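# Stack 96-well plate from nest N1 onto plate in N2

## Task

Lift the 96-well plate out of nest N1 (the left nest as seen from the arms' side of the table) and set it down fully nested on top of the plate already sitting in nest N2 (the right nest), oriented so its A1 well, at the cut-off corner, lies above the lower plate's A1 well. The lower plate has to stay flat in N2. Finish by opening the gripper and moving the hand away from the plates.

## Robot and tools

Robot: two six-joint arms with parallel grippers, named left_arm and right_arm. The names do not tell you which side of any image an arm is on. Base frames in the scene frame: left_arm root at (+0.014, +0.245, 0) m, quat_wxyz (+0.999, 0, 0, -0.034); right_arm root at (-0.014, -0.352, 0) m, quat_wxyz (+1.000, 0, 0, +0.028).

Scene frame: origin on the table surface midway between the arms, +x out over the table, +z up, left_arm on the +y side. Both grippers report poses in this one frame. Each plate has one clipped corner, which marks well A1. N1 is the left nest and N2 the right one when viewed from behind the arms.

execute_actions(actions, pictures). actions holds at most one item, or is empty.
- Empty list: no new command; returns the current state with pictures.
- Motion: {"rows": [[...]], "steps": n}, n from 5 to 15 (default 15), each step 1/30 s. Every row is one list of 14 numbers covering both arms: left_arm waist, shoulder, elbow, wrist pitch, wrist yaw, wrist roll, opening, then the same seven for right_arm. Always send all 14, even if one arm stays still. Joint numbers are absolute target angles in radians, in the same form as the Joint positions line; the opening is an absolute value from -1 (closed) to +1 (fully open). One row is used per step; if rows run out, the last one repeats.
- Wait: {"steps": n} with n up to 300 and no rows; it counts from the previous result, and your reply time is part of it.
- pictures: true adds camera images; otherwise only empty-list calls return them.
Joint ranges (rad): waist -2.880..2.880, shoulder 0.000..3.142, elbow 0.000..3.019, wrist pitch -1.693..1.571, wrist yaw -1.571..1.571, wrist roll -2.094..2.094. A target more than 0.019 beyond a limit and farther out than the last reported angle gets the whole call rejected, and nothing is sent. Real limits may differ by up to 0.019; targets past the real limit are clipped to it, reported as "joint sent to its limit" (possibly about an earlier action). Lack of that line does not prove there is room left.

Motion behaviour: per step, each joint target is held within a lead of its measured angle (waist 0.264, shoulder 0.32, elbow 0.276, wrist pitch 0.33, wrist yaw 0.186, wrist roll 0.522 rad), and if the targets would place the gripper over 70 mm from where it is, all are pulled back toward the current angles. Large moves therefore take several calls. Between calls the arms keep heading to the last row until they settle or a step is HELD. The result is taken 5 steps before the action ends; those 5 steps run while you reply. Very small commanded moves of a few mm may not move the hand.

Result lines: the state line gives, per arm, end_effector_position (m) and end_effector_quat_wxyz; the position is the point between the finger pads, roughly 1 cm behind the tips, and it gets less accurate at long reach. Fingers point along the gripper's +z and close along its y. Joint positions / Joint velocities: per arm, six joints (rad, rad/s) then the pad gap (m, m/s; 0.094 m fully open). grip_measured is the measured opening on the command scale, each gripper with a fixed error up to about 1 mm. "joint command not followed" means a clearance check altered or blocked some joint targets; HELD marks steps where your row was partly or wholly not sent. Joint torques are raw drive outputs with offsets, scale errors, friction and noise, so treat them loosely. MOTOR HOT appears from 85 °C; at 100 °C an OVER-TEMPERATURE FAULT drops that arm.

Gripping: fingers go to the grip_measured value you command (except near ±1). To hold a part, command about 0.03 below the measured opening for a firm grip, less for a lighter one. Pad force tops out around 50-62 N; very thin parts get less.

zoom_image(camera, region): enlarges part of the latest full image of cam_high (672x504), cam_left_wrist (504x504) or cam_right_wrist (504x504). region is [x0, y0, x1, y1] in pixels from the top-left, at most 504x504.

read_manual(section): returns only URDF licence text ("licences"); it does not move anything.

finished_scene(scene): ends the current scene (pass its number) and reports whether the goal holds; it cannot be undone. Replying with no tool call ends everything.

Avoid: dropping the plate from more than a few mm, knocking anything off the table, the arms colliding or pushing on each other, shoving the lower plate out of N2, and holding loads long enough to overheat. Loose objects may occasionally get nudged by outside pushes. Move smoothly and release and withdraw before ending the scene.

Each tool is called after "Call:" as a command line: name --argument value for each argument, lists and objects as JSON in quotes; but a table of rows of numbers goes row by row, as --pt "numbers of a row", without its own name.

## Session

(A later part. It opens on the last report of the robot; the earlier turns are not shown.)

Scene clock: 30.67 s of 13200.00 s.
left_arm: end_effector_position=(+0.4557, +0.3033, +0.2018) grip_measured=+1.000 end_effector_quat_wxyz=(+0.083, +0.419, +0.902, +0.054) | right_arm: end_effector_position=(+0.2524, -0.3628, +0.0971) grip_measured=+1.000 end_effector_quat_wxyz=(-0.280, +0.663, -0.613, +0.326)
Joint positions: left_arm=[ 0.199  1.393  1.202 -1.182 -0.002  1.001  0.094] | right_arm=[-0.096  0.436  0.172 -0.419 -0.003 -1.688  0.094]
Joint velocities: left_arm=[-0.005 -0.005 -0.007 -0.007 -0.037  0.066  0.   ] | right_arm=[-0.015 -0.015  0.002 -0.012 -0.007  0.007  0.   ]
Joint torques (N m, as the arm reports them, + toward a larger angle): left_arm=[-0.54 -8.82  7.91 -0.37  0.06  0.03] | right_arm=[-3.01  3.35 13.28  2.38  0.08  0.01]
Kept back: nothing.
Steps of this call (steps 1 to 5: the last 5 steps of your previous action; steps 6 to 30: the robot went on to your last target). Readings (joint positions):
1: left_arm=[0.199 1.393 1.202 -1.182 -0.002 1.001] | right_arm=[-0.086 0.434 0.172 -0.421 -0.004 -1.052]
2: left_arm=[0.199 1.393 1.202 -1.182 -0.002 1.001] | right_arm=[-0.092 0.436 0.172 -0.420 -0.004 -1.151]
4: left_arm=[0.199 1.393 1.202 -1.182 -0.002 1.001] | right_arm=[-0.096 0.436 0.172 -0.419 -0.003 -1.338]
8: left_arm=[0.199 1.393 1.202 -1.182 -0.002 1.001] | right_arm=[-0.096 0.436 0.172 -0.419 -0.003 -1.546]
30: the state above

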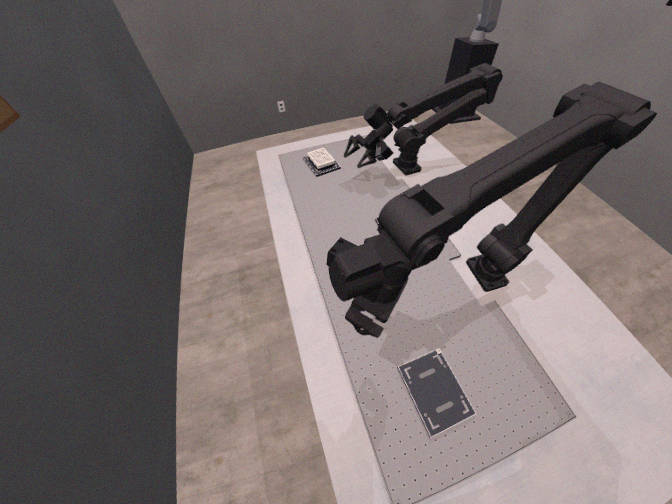

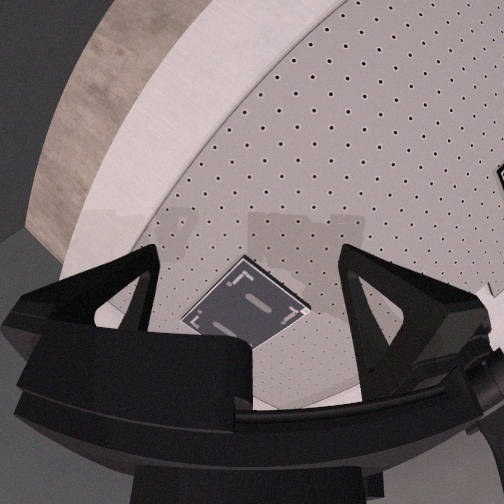

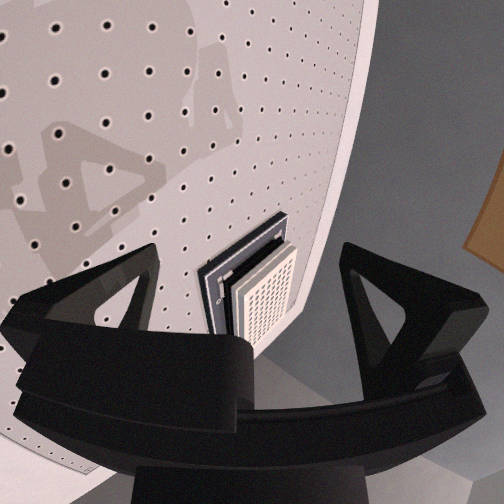

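Call:
execute_actions --actions '[{"rows":[[0.2,1.4,1.2,-1.2,0,1,1,-0.5,0.45,0.2,-0.4,0,-1.7,1]]}]' --pictures true

Call:
zoom_image --camera "cam_right_wrist" --region '[130,60,350,300]'

Scene clock: 31.10 s of 13200.00 s.
left_arm: end_effector_position=(+0.4557, +0.3033, +0.2018) grip_measured=+1.000 end_effector_quat_wxyz=(+0.083, +0.419, +0.902, +0.054) | right_arm: end_effector_position=(+0.2238, -0.4739, +0.0977) grip_measured=+1.000 end_effector_quat_wxyz=(+0.202, -0.517, +0.740, -0.381)
Joint positions: left_arm=[ 0.199  1.393  1.202 -1.182 -0.002  1.001  0.094] | right_arm=[-0.524  0.436  0.172 -0.416  0.003 -1.689  0.094]
Joint velocities: left_arm=[ 0.005 -0.005  0.007  0.007 -0.051 -0.022  0.   ] | right_arm=[ 0.249 -0.005  0.012  0.002 -0.022 -0.007  0.   ]
Joint torques (N m, as the arm reports them, + toward a larger angle): left_arm=[-0.55 -8.82  7.9  -0.36  0.06  0.03] | right_arm=[-1.85  2.78 13.26  2.36 -0.23 -0.04]
Steps of this call (steps 1 to 3: the robot went on to your last target; steps 4 to 13: the first 10 steps of this action). Readings (joint positions):
4: left_arm=[0.199 1.393 1.202 -1.182 -0.002 1.001] | right_arm=[-0.121 0.436 0.172 -0.419 -0.010 -1.689]
5: left_arm=[0.199 1.393 1.202 -1.182 -0.002 1.001] | right_arm=[-0.188 0.436 0.172 -0.419 -0.010 -1.689]
7: left_arm=[0.199 1.393 1.202 -1.182 -0.002 1.001] | right_arm=[-0.367 0.436 0.172 -0.416 -0.006 -1.689]
11: left_arm=[0.199 1.393 1.202 -1.182 -0.002 1.001] | right_arm=[-0.536 0.436 0.172 -0.416 0.003 -1.689]
13: the state above

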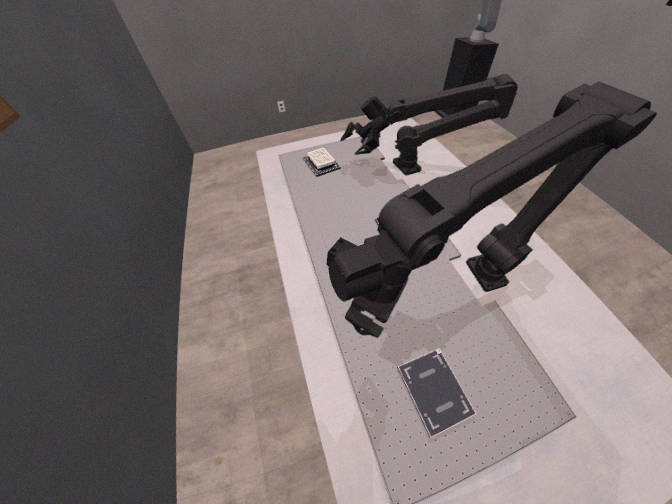

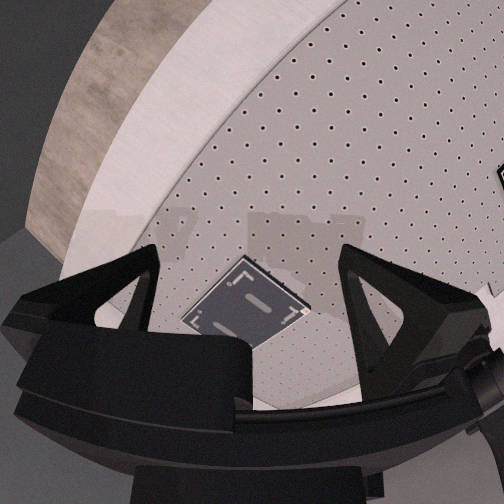

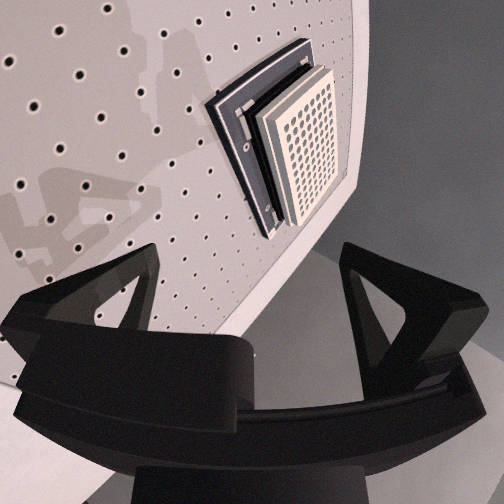

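Region (130, 60, 350, 300) of cam_right_wrist's 504x504 image, scaled by 2.100, with more detail than that image has; it fills the left 462 columns of this view, and the rest is white.

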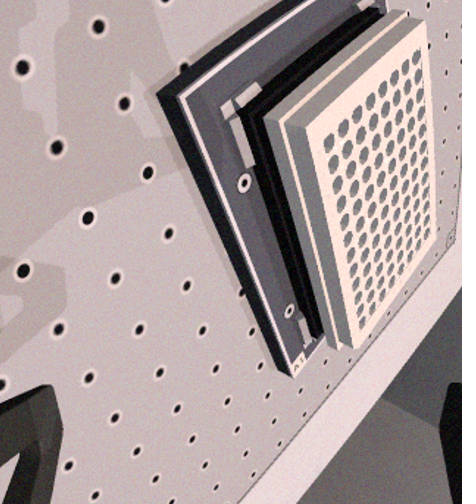

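Call:
execute_actions --actions '[{"rows":[[0.2,1.4,1.2,-1.2,0,1,1,0,0.3,0.3,-0.4,0,-1.7,1]]}]'

Call:
finished_scene --scene 2

Scene clock: 31.60 s of 13200.00 s.
left_arm: end_effector_position=(+0.4557, +0.3033, +0.2018) grip_measured=+1.000 end_effector_quat_wxyz=(+0.083, +0.419, +0.902, +0.054) | right_arm: end_effector_position=(+0.2670, -0.3303, +0.1774) grip_measured=+1.000 end_effector_quat_wxyz=(-0.364, +0.659, -0.540, +0.377)
Joint positions: left_arm=[ 0.199  1.393  1.202 -1.182 -0.002  1.001  0.094] | right_arm=[ 0.023  0.306  0.251 -0.413 -0.002 -1.689  0.094]
Joint velocities: left_arm=[-0.005  0.005 -0.007 -0.002 -0.051  0.007  0.   ] | right_arm=[ 0.444 -0.034  0.222  0.046 -0.022  0.037  0.   ]
Joint torques (N m, as the arm reports them, + toward a larger angle): left_arm=[-0.57 -8.68  7.9  -0.36  0.06  0.03] | right_arm=[-5.75  1.85 14.67  2.32  0.05  0.02]
Steps of this call (steps 1 to 5: the last 5 steps of your previous action; steps 6 to 15: the first 10 steps of this action). Readings (joint positions):
6: left_arm=[0.199 1.393 1.202 -1.182 -0.002 1.001] | right_arm=[-0.488 0.429 0.174 -0.416 0.007 -1.689]
7: left_arm=[0.199 1.393 1.202 -1.182 -0.002 1.001] | right_arm=[-0.446 0.412 0.176 -0.416 0.007 -1.689]
9: left_arm=[0.199 1.393 1.202 -1.182 -0.002 1.001] | right_arm=[-0.328 0.369 0.188 -0.416 0.007 -1.689]
13: left_arm=[0.199 1.393 1.202 -1.182 -0.002 1.001] | right_arm=[-0.047 0.313 0.232 -0.416 0.001 -1.689]
15: the state above

The scene is finished: the task was done.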